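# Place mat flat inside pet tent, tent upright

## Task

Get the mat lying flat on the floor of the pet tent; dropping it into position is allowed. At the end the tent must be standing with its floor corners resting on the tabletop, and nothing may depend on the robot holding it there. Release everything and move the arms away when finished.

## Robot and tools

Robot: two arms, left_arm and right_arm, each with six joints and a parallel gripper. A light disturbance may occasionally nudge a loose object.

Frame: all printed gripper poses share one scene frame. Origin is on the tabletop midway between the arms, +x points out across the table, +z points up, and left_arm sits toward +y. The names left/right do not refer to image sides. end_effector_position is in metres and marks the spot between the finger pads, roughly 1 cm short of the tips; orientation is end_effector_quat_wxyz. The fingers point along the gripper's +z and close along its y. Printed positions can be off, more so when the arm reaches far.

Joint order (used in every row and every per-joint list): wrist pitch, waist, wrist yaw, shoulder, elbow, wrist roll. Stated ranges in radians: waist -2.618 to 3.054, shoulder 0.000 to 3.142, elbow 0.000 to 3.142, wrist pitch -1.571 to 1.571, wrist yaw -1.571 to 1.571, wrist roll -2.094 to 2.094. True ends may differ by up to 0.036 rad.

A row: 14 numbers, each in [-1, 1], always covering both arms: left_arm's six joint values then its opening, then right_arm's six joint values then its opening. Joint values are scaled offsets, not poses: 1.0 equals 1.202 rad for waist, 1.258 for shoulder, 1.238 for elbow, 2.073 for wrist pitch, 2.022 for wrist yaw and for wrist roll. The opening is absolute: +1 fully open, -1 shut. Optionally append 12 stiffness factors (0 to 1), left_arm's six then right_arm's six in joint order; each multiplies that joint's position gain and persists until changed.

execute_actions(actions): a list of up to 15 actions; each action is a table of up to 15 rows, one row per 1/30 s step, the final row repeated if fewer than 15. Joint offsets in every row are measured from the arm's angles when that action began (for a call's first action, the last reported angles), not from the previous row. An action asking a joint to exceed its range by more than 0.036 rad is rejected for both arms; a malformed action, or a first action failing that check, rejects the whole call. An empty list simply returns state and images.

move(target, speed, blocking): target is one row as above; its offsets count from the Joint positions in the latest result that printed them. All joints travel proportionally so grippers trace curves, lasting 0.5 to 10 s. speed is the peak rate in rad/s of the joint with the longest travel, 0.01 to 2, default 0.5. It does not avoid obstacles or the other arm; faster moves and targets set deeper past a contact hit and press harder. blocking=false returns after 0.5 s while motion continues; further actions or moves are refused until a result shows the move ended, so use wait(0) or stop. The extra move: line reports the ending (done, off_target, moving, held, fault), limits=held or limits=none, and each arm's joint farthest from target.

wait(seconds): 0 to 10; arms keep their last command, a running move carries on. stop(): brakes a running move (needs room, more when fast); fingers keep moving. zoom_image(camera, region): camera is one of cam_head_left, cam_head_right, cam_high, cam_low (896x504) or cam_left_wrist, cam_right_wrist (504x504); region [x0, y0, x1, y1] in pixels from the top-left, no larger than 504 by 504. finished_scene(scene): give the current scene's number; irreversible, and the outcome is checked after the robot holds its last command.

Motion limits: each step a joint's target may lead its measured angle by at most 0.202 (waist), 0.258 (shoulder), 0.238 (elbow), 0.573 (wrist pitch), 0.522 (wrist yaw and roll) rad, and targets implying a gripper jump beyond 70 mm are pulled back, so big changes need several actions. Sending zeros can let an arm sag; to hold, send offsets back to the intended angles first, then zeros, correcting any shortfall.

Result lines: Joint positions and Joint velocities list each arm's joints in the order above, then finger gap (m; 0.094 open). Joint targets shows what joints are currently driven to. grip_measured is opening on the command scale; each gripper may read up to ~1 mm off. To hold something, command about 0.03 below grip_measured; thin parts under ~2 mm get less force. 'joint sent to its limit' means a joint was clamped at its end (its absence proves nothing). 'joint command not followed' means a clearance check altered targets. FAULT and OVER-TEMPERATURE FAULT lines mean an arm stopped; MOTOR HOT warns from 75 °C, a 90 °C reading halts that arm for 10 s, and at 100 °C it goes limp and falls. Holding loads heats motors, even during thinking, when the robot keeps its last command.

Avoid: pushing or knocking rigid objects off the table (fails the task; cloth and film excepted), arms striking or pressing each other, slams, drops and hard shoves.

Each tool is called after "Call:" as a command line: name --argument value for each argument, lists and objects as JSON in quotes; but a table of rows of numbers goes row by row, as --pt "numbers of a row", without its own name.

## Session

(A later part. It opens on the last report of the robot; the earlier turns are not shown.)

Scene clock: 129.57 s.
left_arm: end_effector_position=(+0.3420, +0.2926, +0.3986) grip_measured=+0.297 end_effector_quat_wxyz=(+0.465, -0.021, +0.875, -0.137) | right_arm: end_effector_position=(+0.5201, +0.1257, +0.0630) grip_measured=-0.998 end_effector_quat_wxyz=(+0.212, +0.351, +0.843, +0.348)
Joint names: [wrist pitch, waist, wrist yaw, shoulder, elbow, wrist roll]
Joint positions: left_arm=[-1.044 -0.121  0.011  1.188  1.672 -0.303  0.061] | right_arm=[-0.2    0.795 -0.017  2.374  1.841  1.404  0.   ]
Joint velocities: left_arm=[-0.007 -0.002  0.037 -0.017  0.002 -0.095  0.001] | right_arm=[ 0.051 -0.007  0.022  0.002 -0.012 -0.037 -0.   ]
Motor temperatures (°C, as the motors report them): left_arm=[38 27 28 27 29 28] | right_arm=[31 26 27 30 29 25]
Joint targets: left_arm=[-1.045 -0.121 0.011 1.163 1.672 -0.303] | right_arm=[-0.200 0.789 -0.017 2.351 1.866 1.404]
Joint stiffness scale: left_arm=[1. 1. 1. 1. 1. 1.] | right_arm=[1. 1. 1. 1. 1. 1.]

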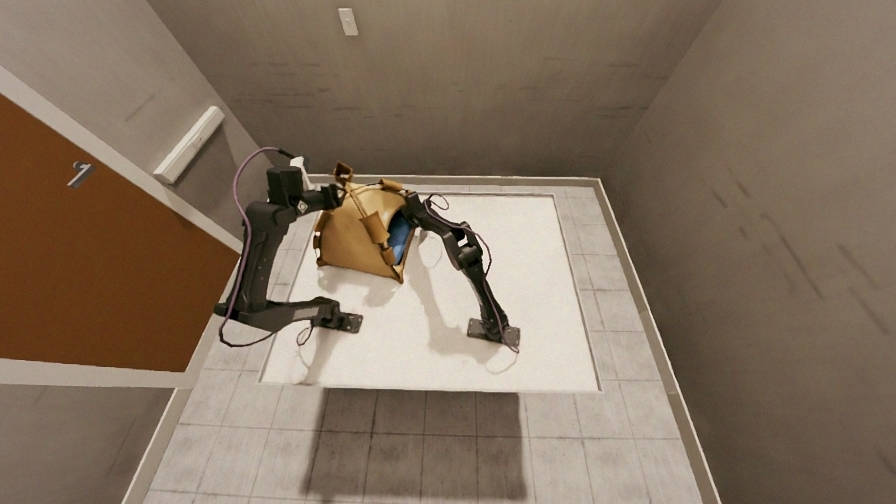

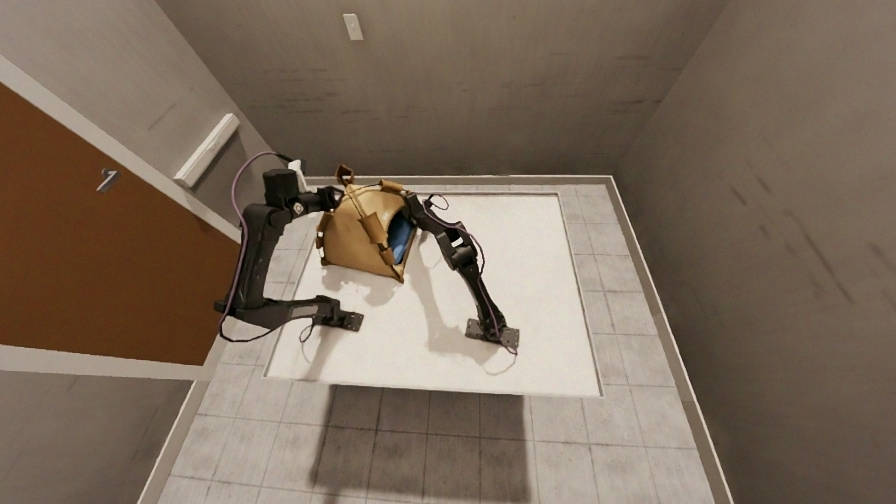

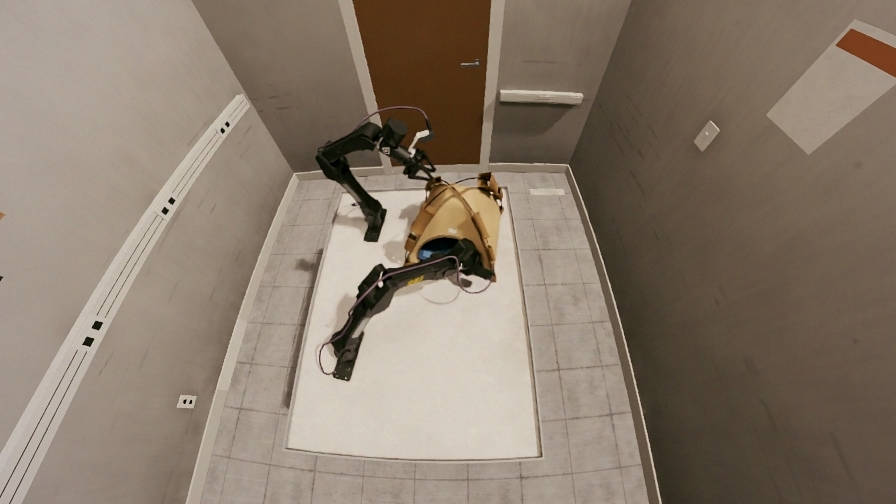

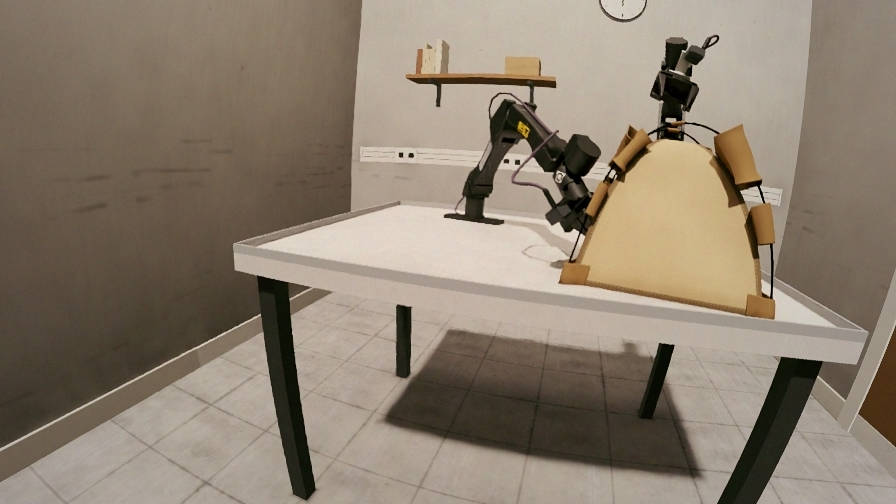

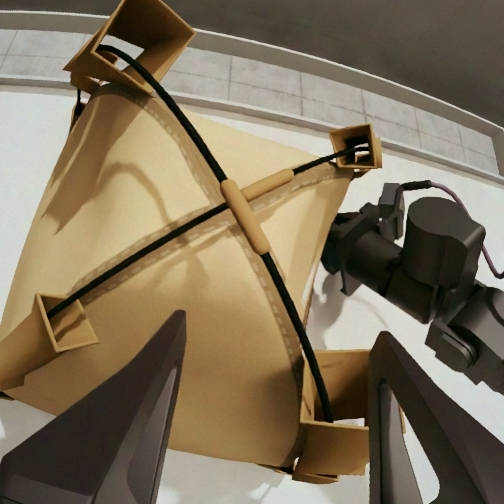

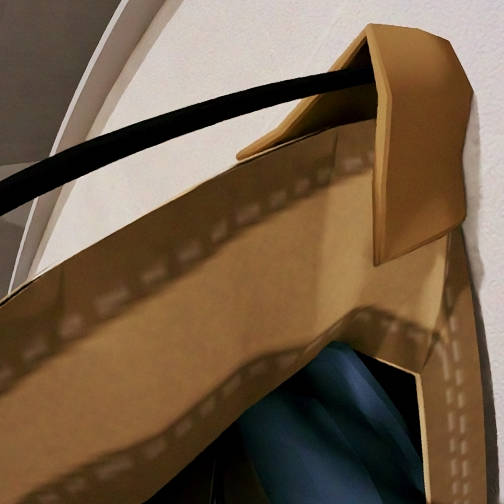

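Call:
move --target '[0,0,0,-0.02,0,0,0.3, 0,-0.005,0,0.065,0.02,0,-1]' --speed 0.1

Scene clock: 131.10 s.
left_arm: end_effector_position=(+0.3422, +0.2926, +0.3990) grip_measured=+0.297 end_effector_quat_wxyz=(+0.465, -0.021, +0.874, -0.137) | right_arm: end_effector_position=(+0.5181, +0.1247, +0.0249) grip_measured=-0.998 end_effector_quat_wxyz=(+0.198, +0.355, +0.852, +0.329)
Joint names: [wrist pitch, waist, wrist yaw, shoulder, elbow, wrist roll]
Joint positions: left_arm=[-1.042 -0.121  0.011  1.188  1.672 -0.303  0.061] | right_arm=[-0.184  0.795 -0.019  2.44   1.841  1.404  0.   ]
Joint velocities: left_arm=[ 0.037  0.032 -0.095 -0.017 -0.012  0.007 -0.001] | right_arm=[-0.037  0.017 -0.007  0.002  0.002 -0.022 -0.001]
Motor temperatures (°C, as the motors report them): left_arm=[38 27 28 27 29 28] | right_arm=[31 26 27 30 29 25]
Joint targets: left_arm=[-1.044 -0.121 0.011 1.163 1.672 -0.303] | right_arm=[-0.200 0.789 -0.017 2.455 1.866 1.404]
Joint stiffness scale: left_arm=[1. 1. 1. 1. 1. 1.] | right_arm=[1. 1. 1. 1. 1. 1.]
move: off_target (left_arm, right_arm); limits=none; left_arm: farthest joint: the shoulder, 0.025 radians from its target (0.025 radians at the start); right_arm: farthest joint: the elbow, 0.025 radians from its target (0.025 radians at the start)

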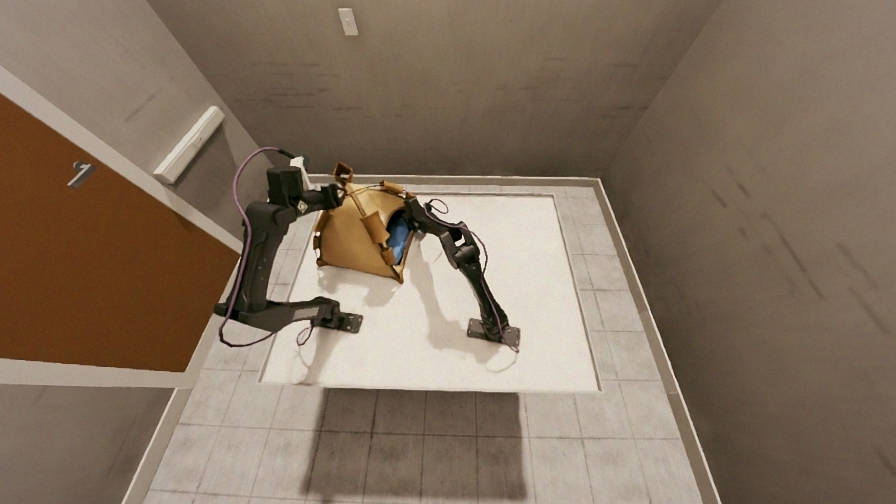

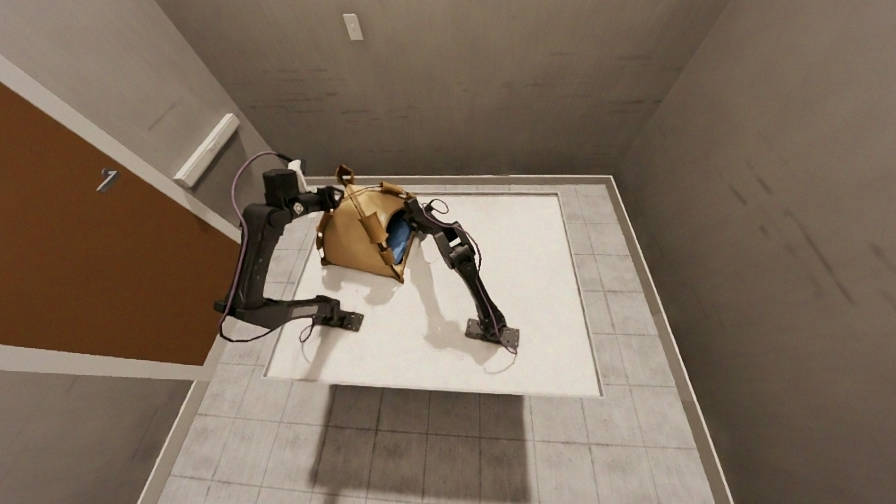

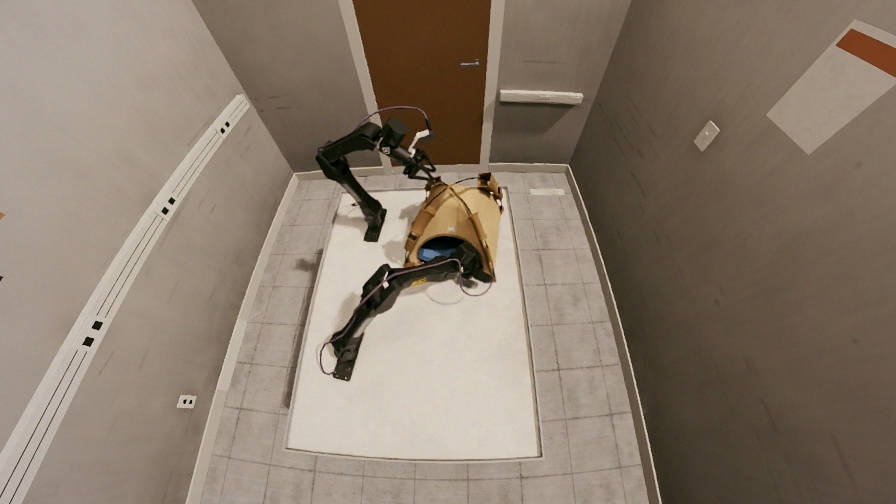

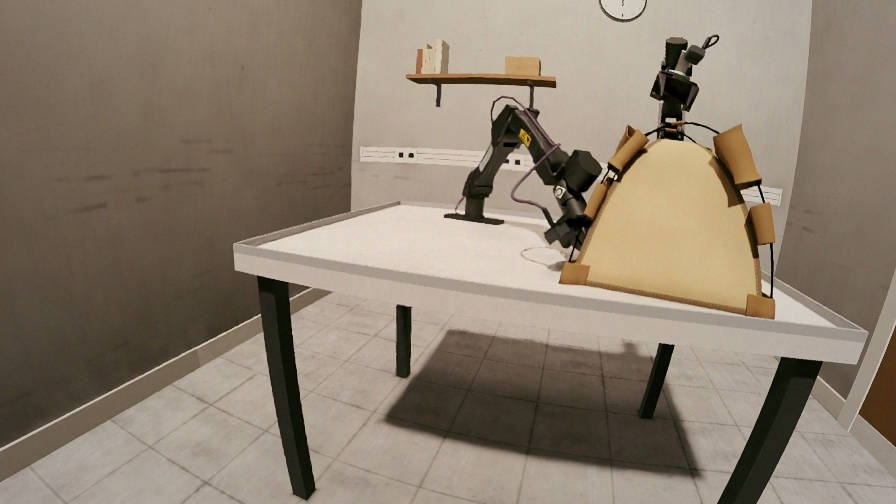

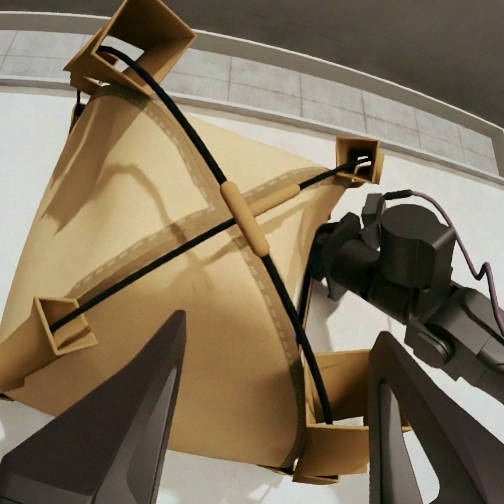

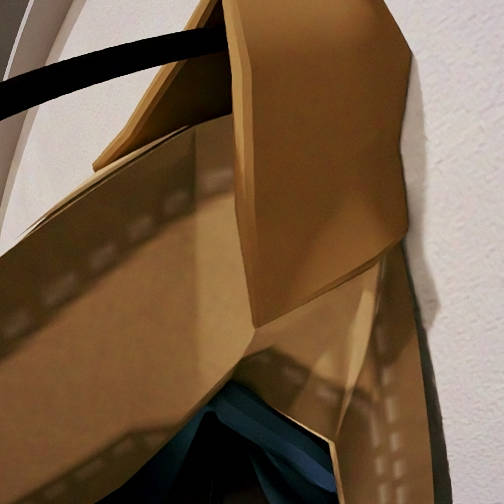

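Call:
move --target '[0,0,0,-0.02,0,0,0.3, 0,0.02,0,-0.075,0.02,0,-1]' --speed 0.2

Call:
move --target '[0,0,0,-0.02,0,0,0.3, 0.233,0.11,0,-0.75,-0.94,-0.69,-1]' --speed 0.7

Scene clock: 132.80 s.
left_arm: end_effector_position=(+0.3424, +0.2925, +0.3994) grip_measured=+0.297 end_effector_quat_wxyz=(+0.466, -0.021, +0.874, -0.137) | right_arm: end_effector_position=(+0.5164, +0.1368, +0.0685) grip_measured=-0.998 end_effector_quat_wxyz=(+0.212, +0.342, +0.842, +0.359)
Joint names: [wrist pitch, waist, wrist yaw, shoulder, elbow, wrist roll]
Joint positions: left_arm=[-1.04  -0.121  0.011  1.188  1.672 -0.303  0.061] | right_arm=[-0.18   0.811 -0.022  2.371  1.841  1.404  0.   ]
Joint velocities: left_arm=[-0.051 -0.002  0.022 -0.002  0.007 -0.037 -0.002] | right_arm=[-0.051  0.022 -0.007 -0.007  0.002 -0.066 -0.001]
Motor temperatures (°C, as the motors report them): left_arm=[39 27 28 27 29 28] | right_arm=[31 26 27 30 29 25]
Joint targets: left_arm=[-1.042 -0.121 0.011 1.163 1.672 -0.303] | right_arm=[-0.184 0.819 -0.019 2.346 1.866 1.404]
Joint stiffness scale: left_arm=[1. 1. 1. 1. 1. 1.] | right_arm=[1. 1. 1. 1. 1. 1.]
move: off_target (left_arm, right_arm); limits=none; left_arm: farthest joint: the shoulder, 0.025 radians from its target (0.025 radians at the start); right_arm: farthest joint: the shoulder, 0.025 radians from its target (0.095 radians at the start)

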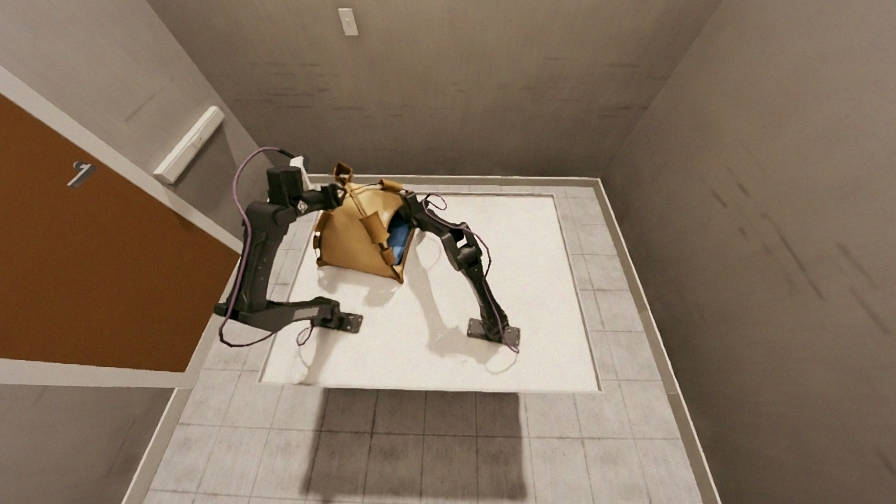

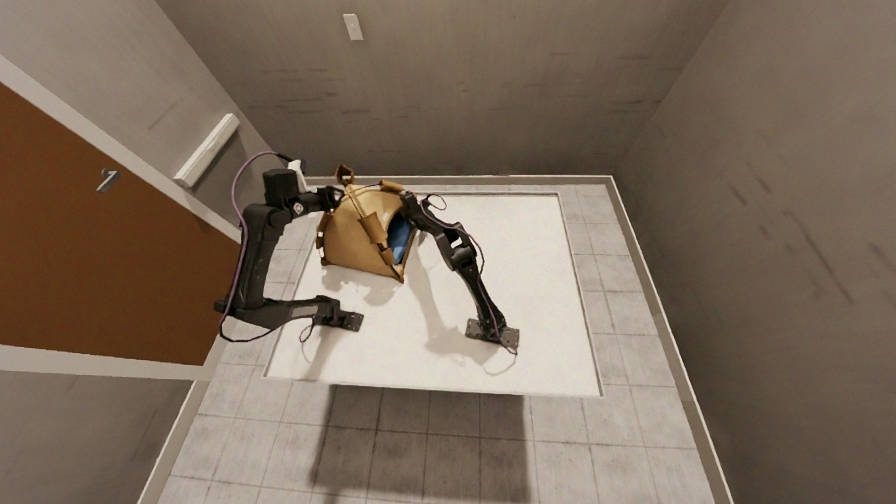

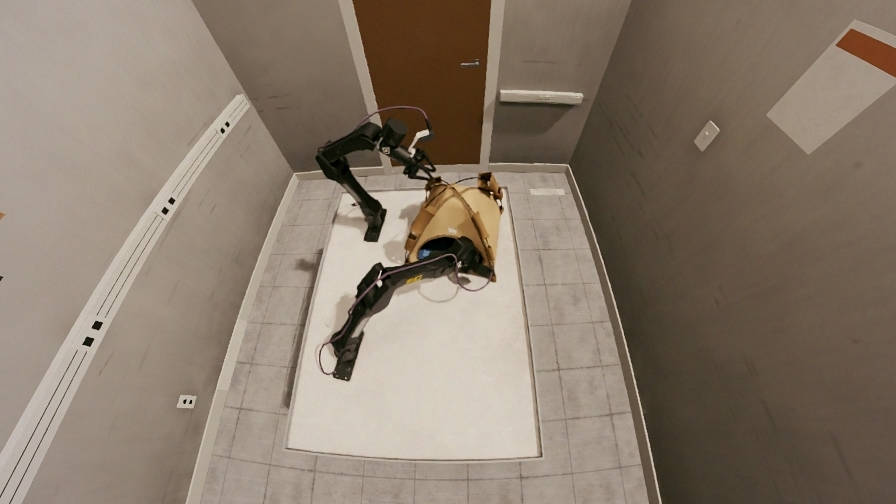

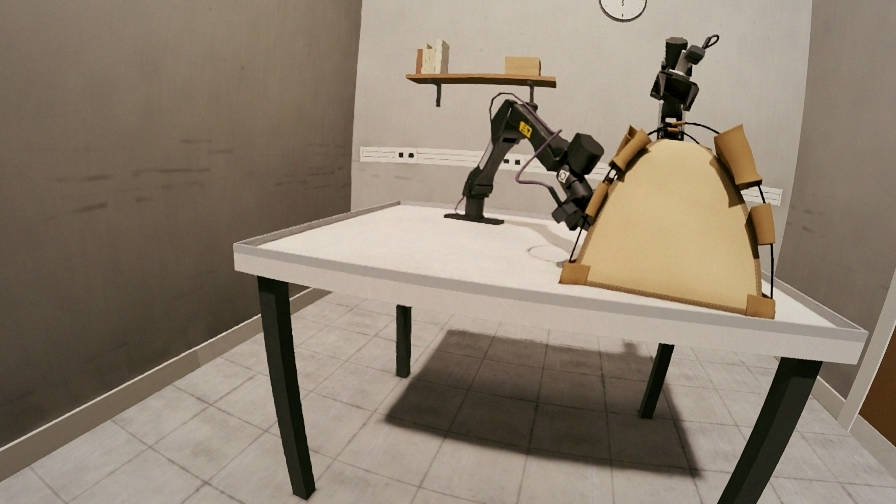

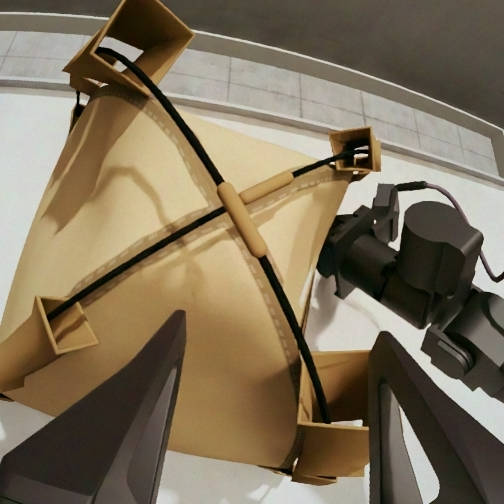

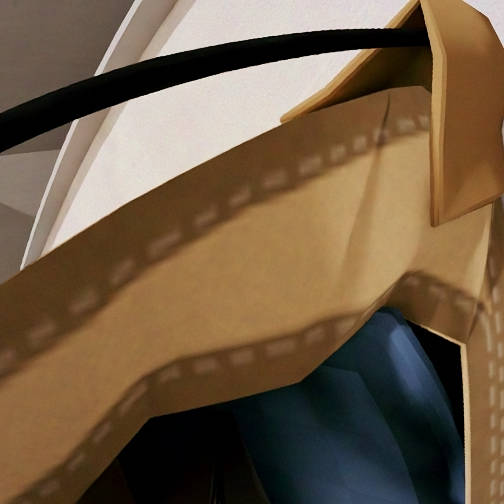

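Scene clock: 135.63 s.
left_arm: end_effector_position=(+0.3427, +0.2925, +0.3998) grip_measured=+0.297 end_effector_quat_wxyz=(+0.467, -0.021, +0.873, -0.137) | right_arm: end_effector_position=(+0.3104, +0.0529, +0.1381) grip_measured=-0.998 end_effector_quat_wxyz=(+0.476, -0.310, +0.798, +0.201)
Joint names: [wrist pitch, waist, wrist yaw, shoulder, elbow, wrist roll]
Joint positions: left_arm=[-1.038 -0.121  0.011  1.188  1.672 -0.303  0.061] | right_arm=[ 0.282  0.934 -0.022  1.454  0.687  0.017  0.   ]
Joint velocities: left_arm=[ 0.022  0.007  0.037 -0.002  0.002 -0.051 -0.001] | right_arm=[ 0.022 -0.012 -0.037  0.002 -0.002  0.037  0.   ]
Motor temperatures (°C, as the motors report them): left_arm=[39 27 28 27 29 28] | right_arm=[31 26 27 30 29 25]
Joint targets: left_arm=[-1.040 -0.121 0.011 1.163 1.672 -0.303] | right_arm=[0.303 0.944 -0.022 1.427 0.677 0.008]
Joint stiffness scale: left_arm=[1. 1. 1. 1. 1. 1.] | right_arm=[1. 1. 1. 1. 1. 1.]
move: off_target (left_arm, right_arm); limits=none; left_arm: farthest joint: the shoulder, 0.025 radians from its target (0.025 radians at the start); right_arm: farthest joint: the shoulder, 0.026 radians from its target (0.944 radians at the start)

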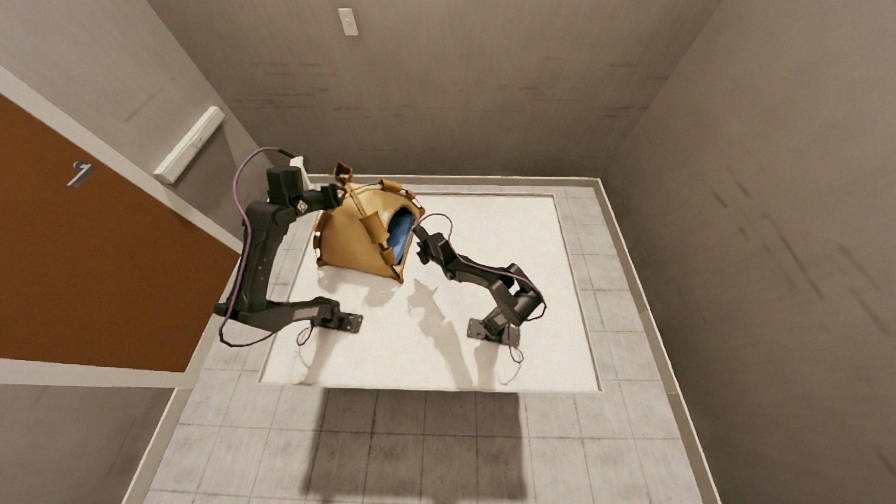

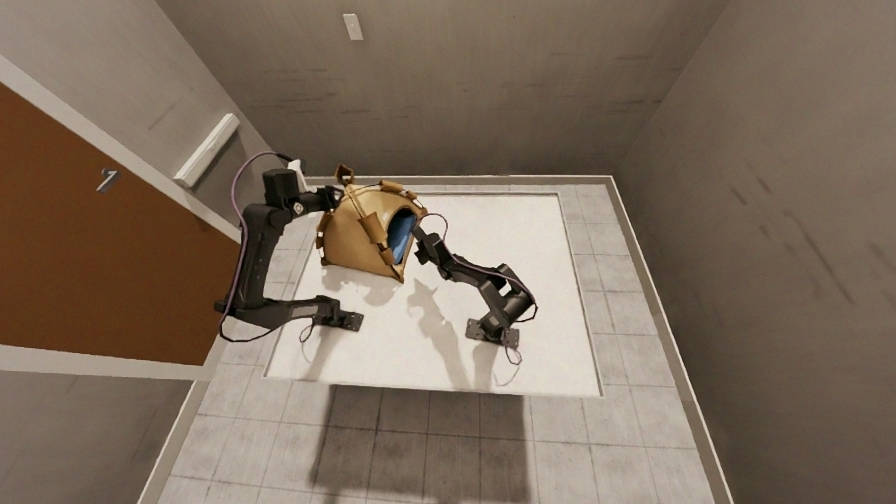

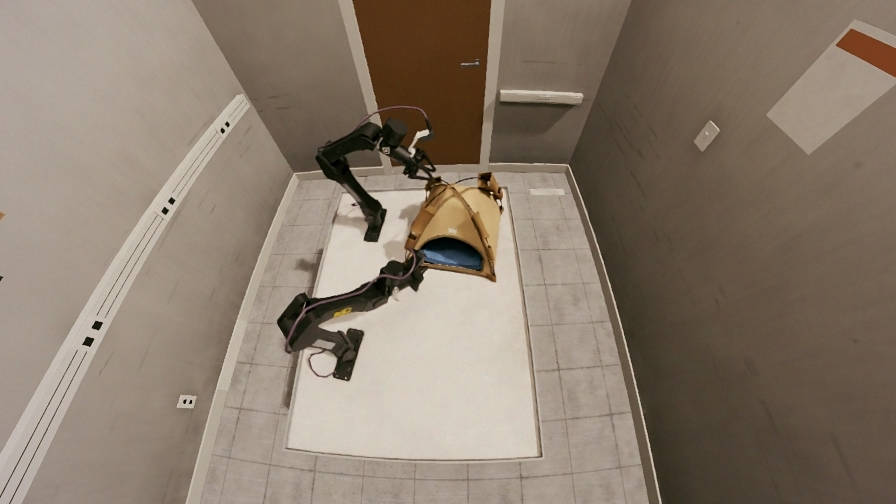

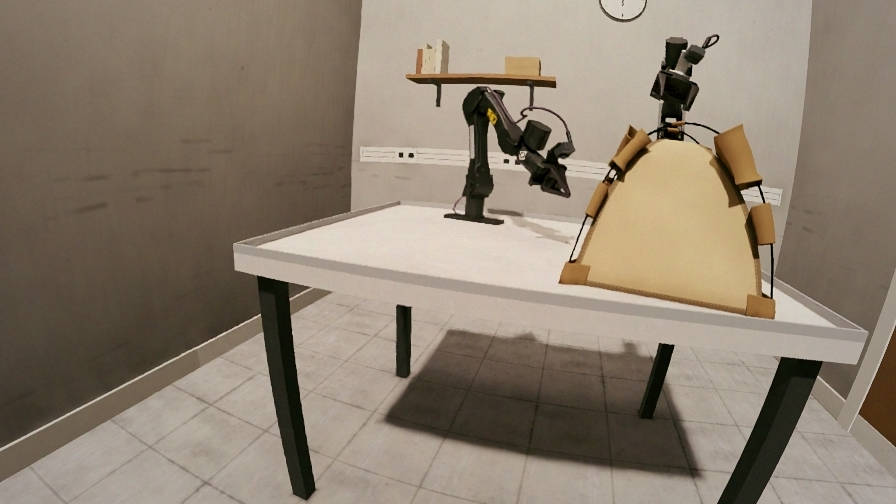

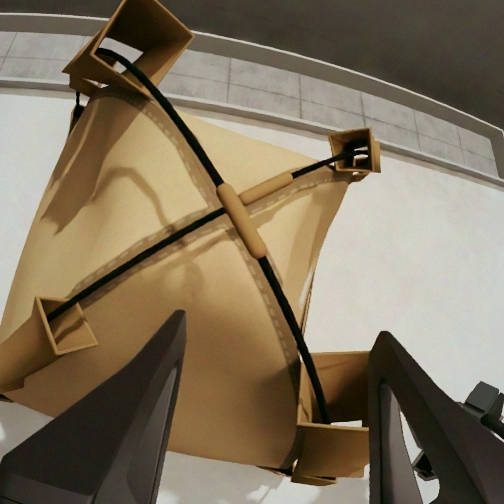

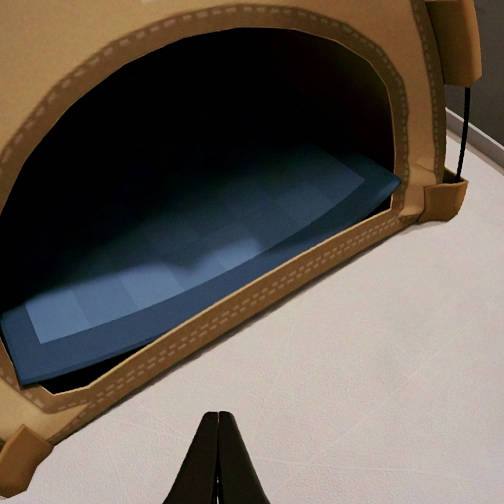

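Call:
move --target '[0,0.01,0,0.16,0.01,0,0.3, 0.01,0.008,0,-0.02,0,0,-1]' --speed 0.3

Scene clock: 137.20 s.
left_arm: end_effector_position=(+0.3908, +0.2802, +0.3366) grip_measured=+0.297 end_effector_quat_wxyz=(+0.385, -0.022, +0.916, -0.114) | right_arm: end_effector_position=(+0.3104, +0.0529, +0.1381) grip_measured=-0.998 end_effector_quat_wxyz=(+0.476, -0.310, +0.798, +0.201)
Joint names: [wrist pitch, waist, wrist yaw, shoulder, elbow, wrist roll]
Joint positions: left_arm=[-1.033 -0.121  0.011  1.384  1.672 -0.303  0.061] | right_arm=[ 0.282  0.934 -0.022  1.454  0.687  0.017  0.   ]
Joint velocities: left_arm=[ 0.007 -0.007 -0.007 -0.017  0.002 -0.022  0.001] | right_arm=[ 0.037  0.007 -0.037  0.002 -0.002  0.066 -0.001]
Motor temperatures (°C, as the motors report them): left_arm=[39 27 28 27 29 28] | right_arm=[31 26 27 29 28 25]
Joint targets: left_arm=[-1.038 -0.109 0.011 1.390 1.684 -0.303] | right_arm=[0.302 0.943 -0.022 1.429 0.687 0.017]
Joint stiffness scale: left_arm=[1. 1. 1. 1. 1. 1.] | right_arm=[1. 1. 1. 1. 1. 1.]
move: off_target (right_arm); limits=none; left_arm: farthest joint: the waist, 0.013 radians from its target (0.013 radians at the start); right_arm: farthest joint: the shoulder, 0.025 radians from its target (0.025 radians at the start)

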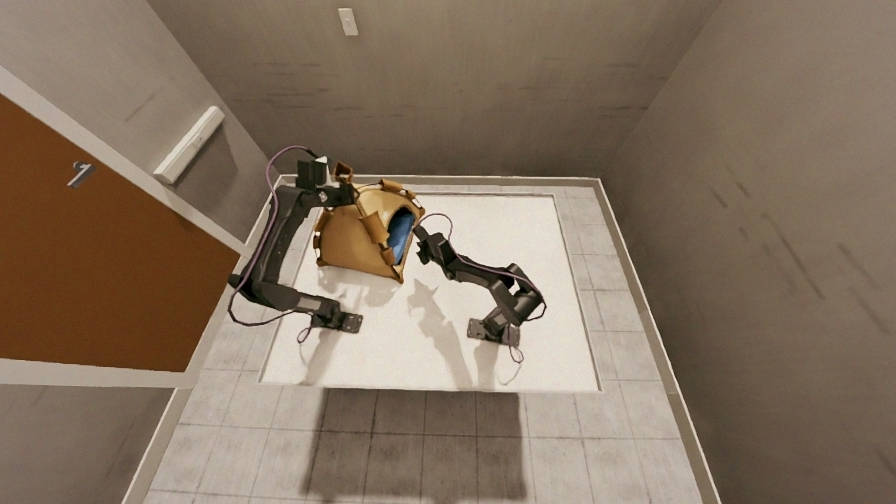

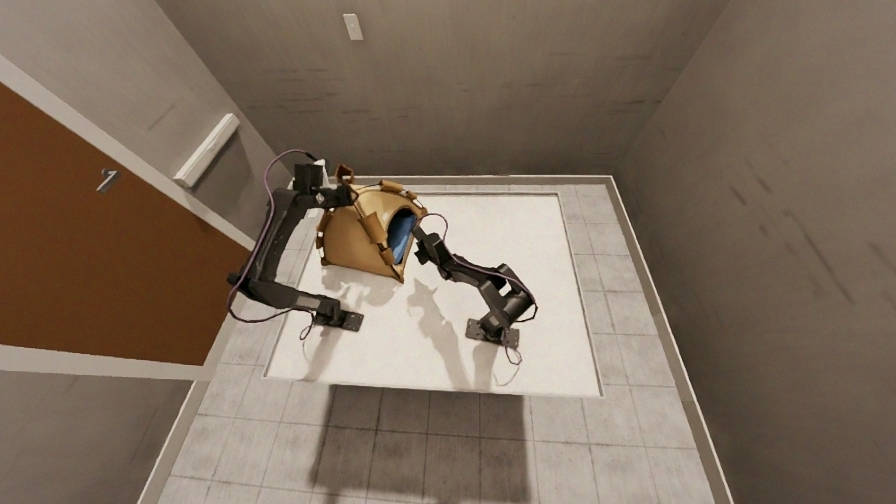

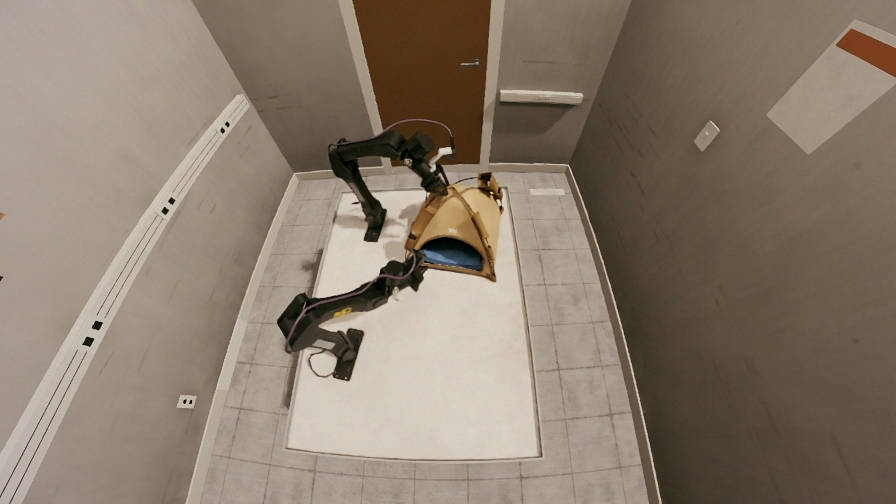

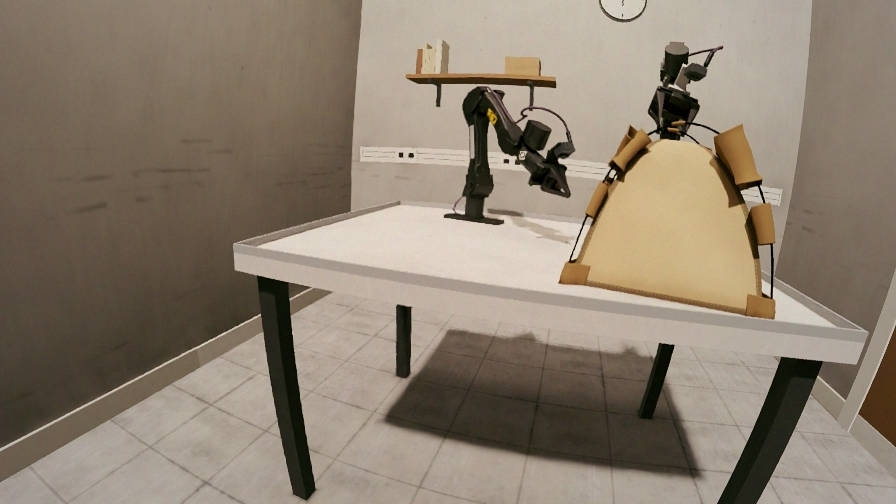

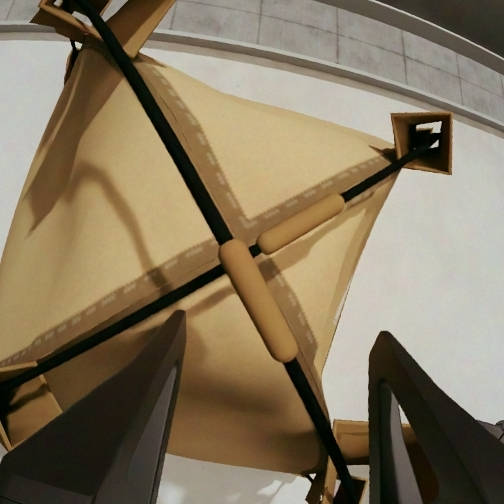

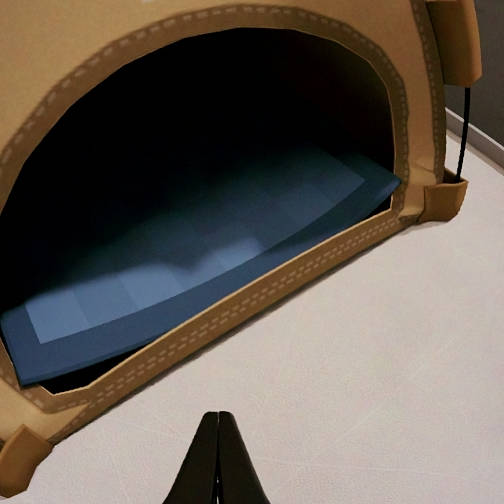

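Call:
move --target '[-0.013,0.047,0,0.138,0.18,0,0.3, 0.41,0.159,0,0.371,-0.19,0,-1]' --speed 0.5

Scene clock: 141.13 s.
left_arm: end_effector_position=(+0.4357, +0.2885, +0.3568) grip_measured=+0.297 end_effector_quat_wxyz=(+0.403, -0.043, +0.908, -0.109) | right_arm: end_effector_position=(+0.2554, +0.1086, +0.0480) grip_measured=-0.998 end_effector_quat_wxyz=(+0.510, -0.365, +0.731, +0.270)
Joint names: [wrist pitch, waist, wrist yaw, shoulder, elbow, wrist roll]
Joint positions: left_arm=[-1.04  -0.075  0.011  1.542  1.873 -0.303  0.061] | right_arm=[ 1.11   1.116 -0.022  1.916  0.465  0.017  0.   ]
Joint velocities: left_arm=[ 0.066 -0.022 -0.095 -0.007 -0.037  0.022  0.   ] | right_arm=[ 0.022 -0.007 -0.051  0.032 -0.017  0.11  -0.   ]
Motor temperatures (°C, as the motors report them): left_arm=[39 28 28 27 29 28] | right_arm=[32 26 27 29 28 25]
Joint targets: left_arm=[-1.060 -0.065 0.011 1.557 1.895 -0.303] | right_arm=[1.132 1.125 -0.022 1.921 0.452 0.017]
Joint stiffness scale: left_arm=[1. 1. 1. 1. 1. 1.] | right_arm=[1. 1. 1. 1. 1. 1.]
move: off_target (left_arm, right_arm); limits=none; left_arm: farthest joint: the elbow, 0.022 radians from its target (0.223 radians at the start); right_arm: farthest joint: the wrist pitch, 0.022 radians from its target (0.850 radians at the start)

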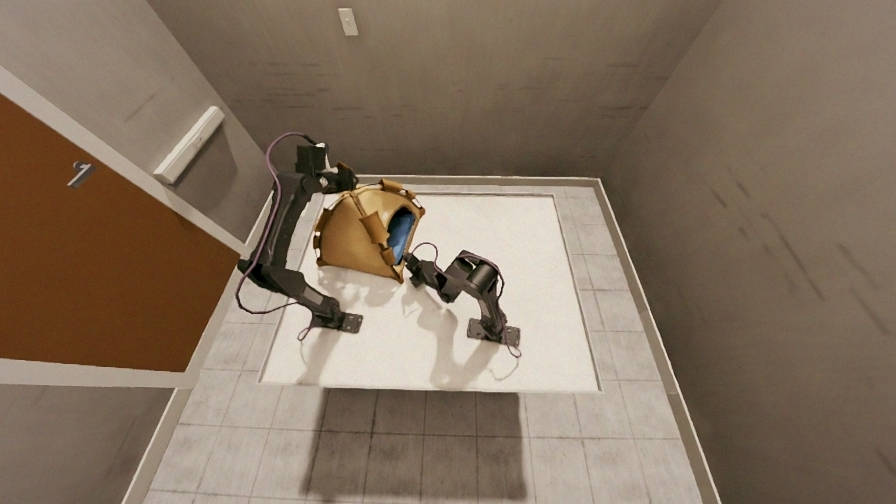

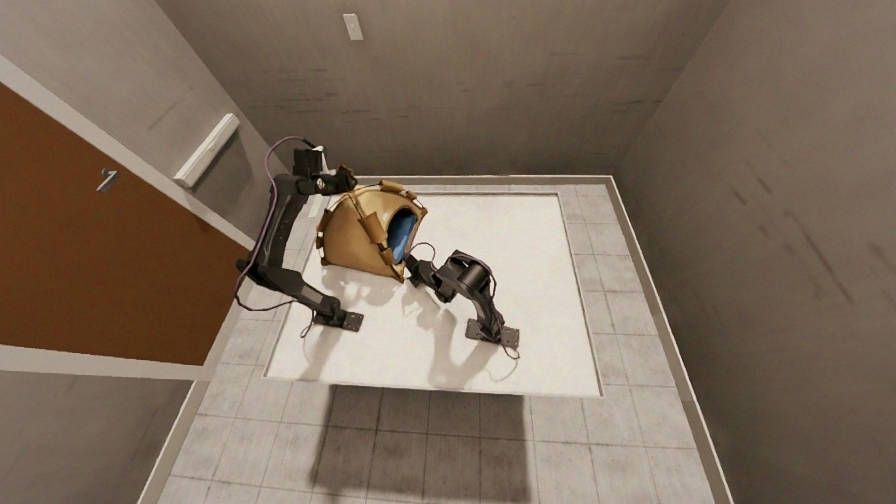

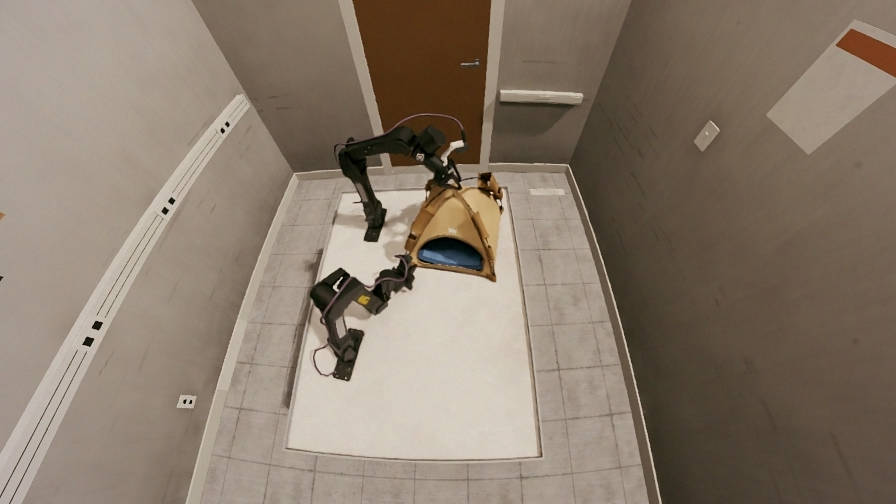

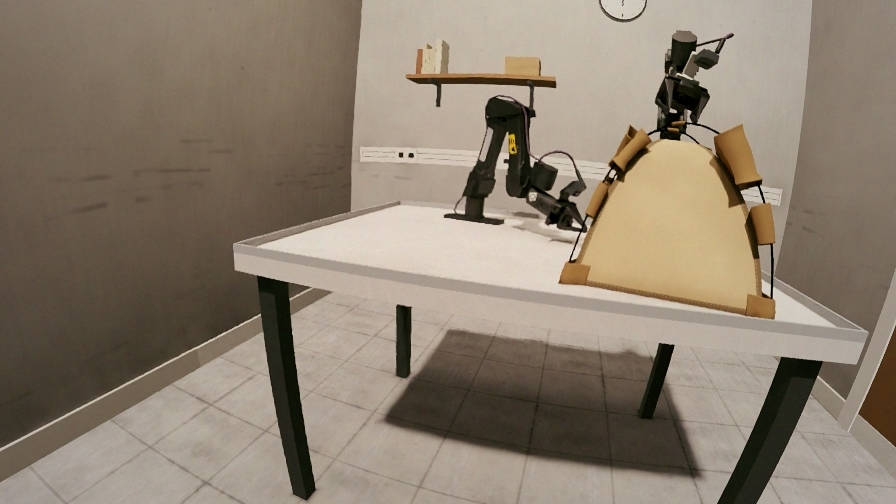

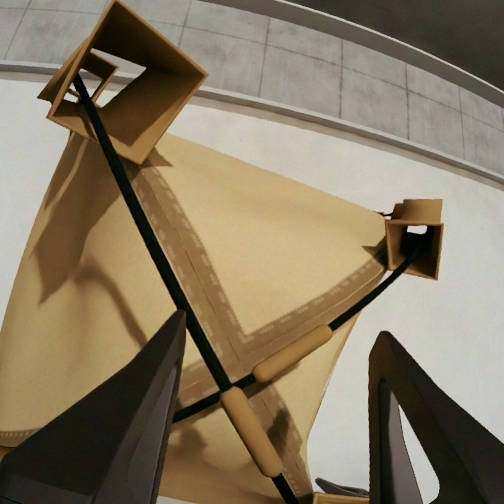

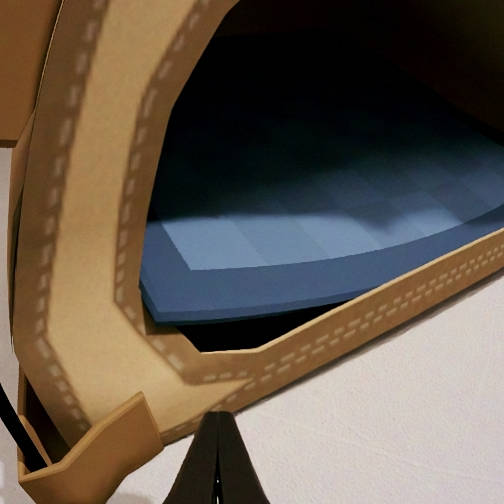

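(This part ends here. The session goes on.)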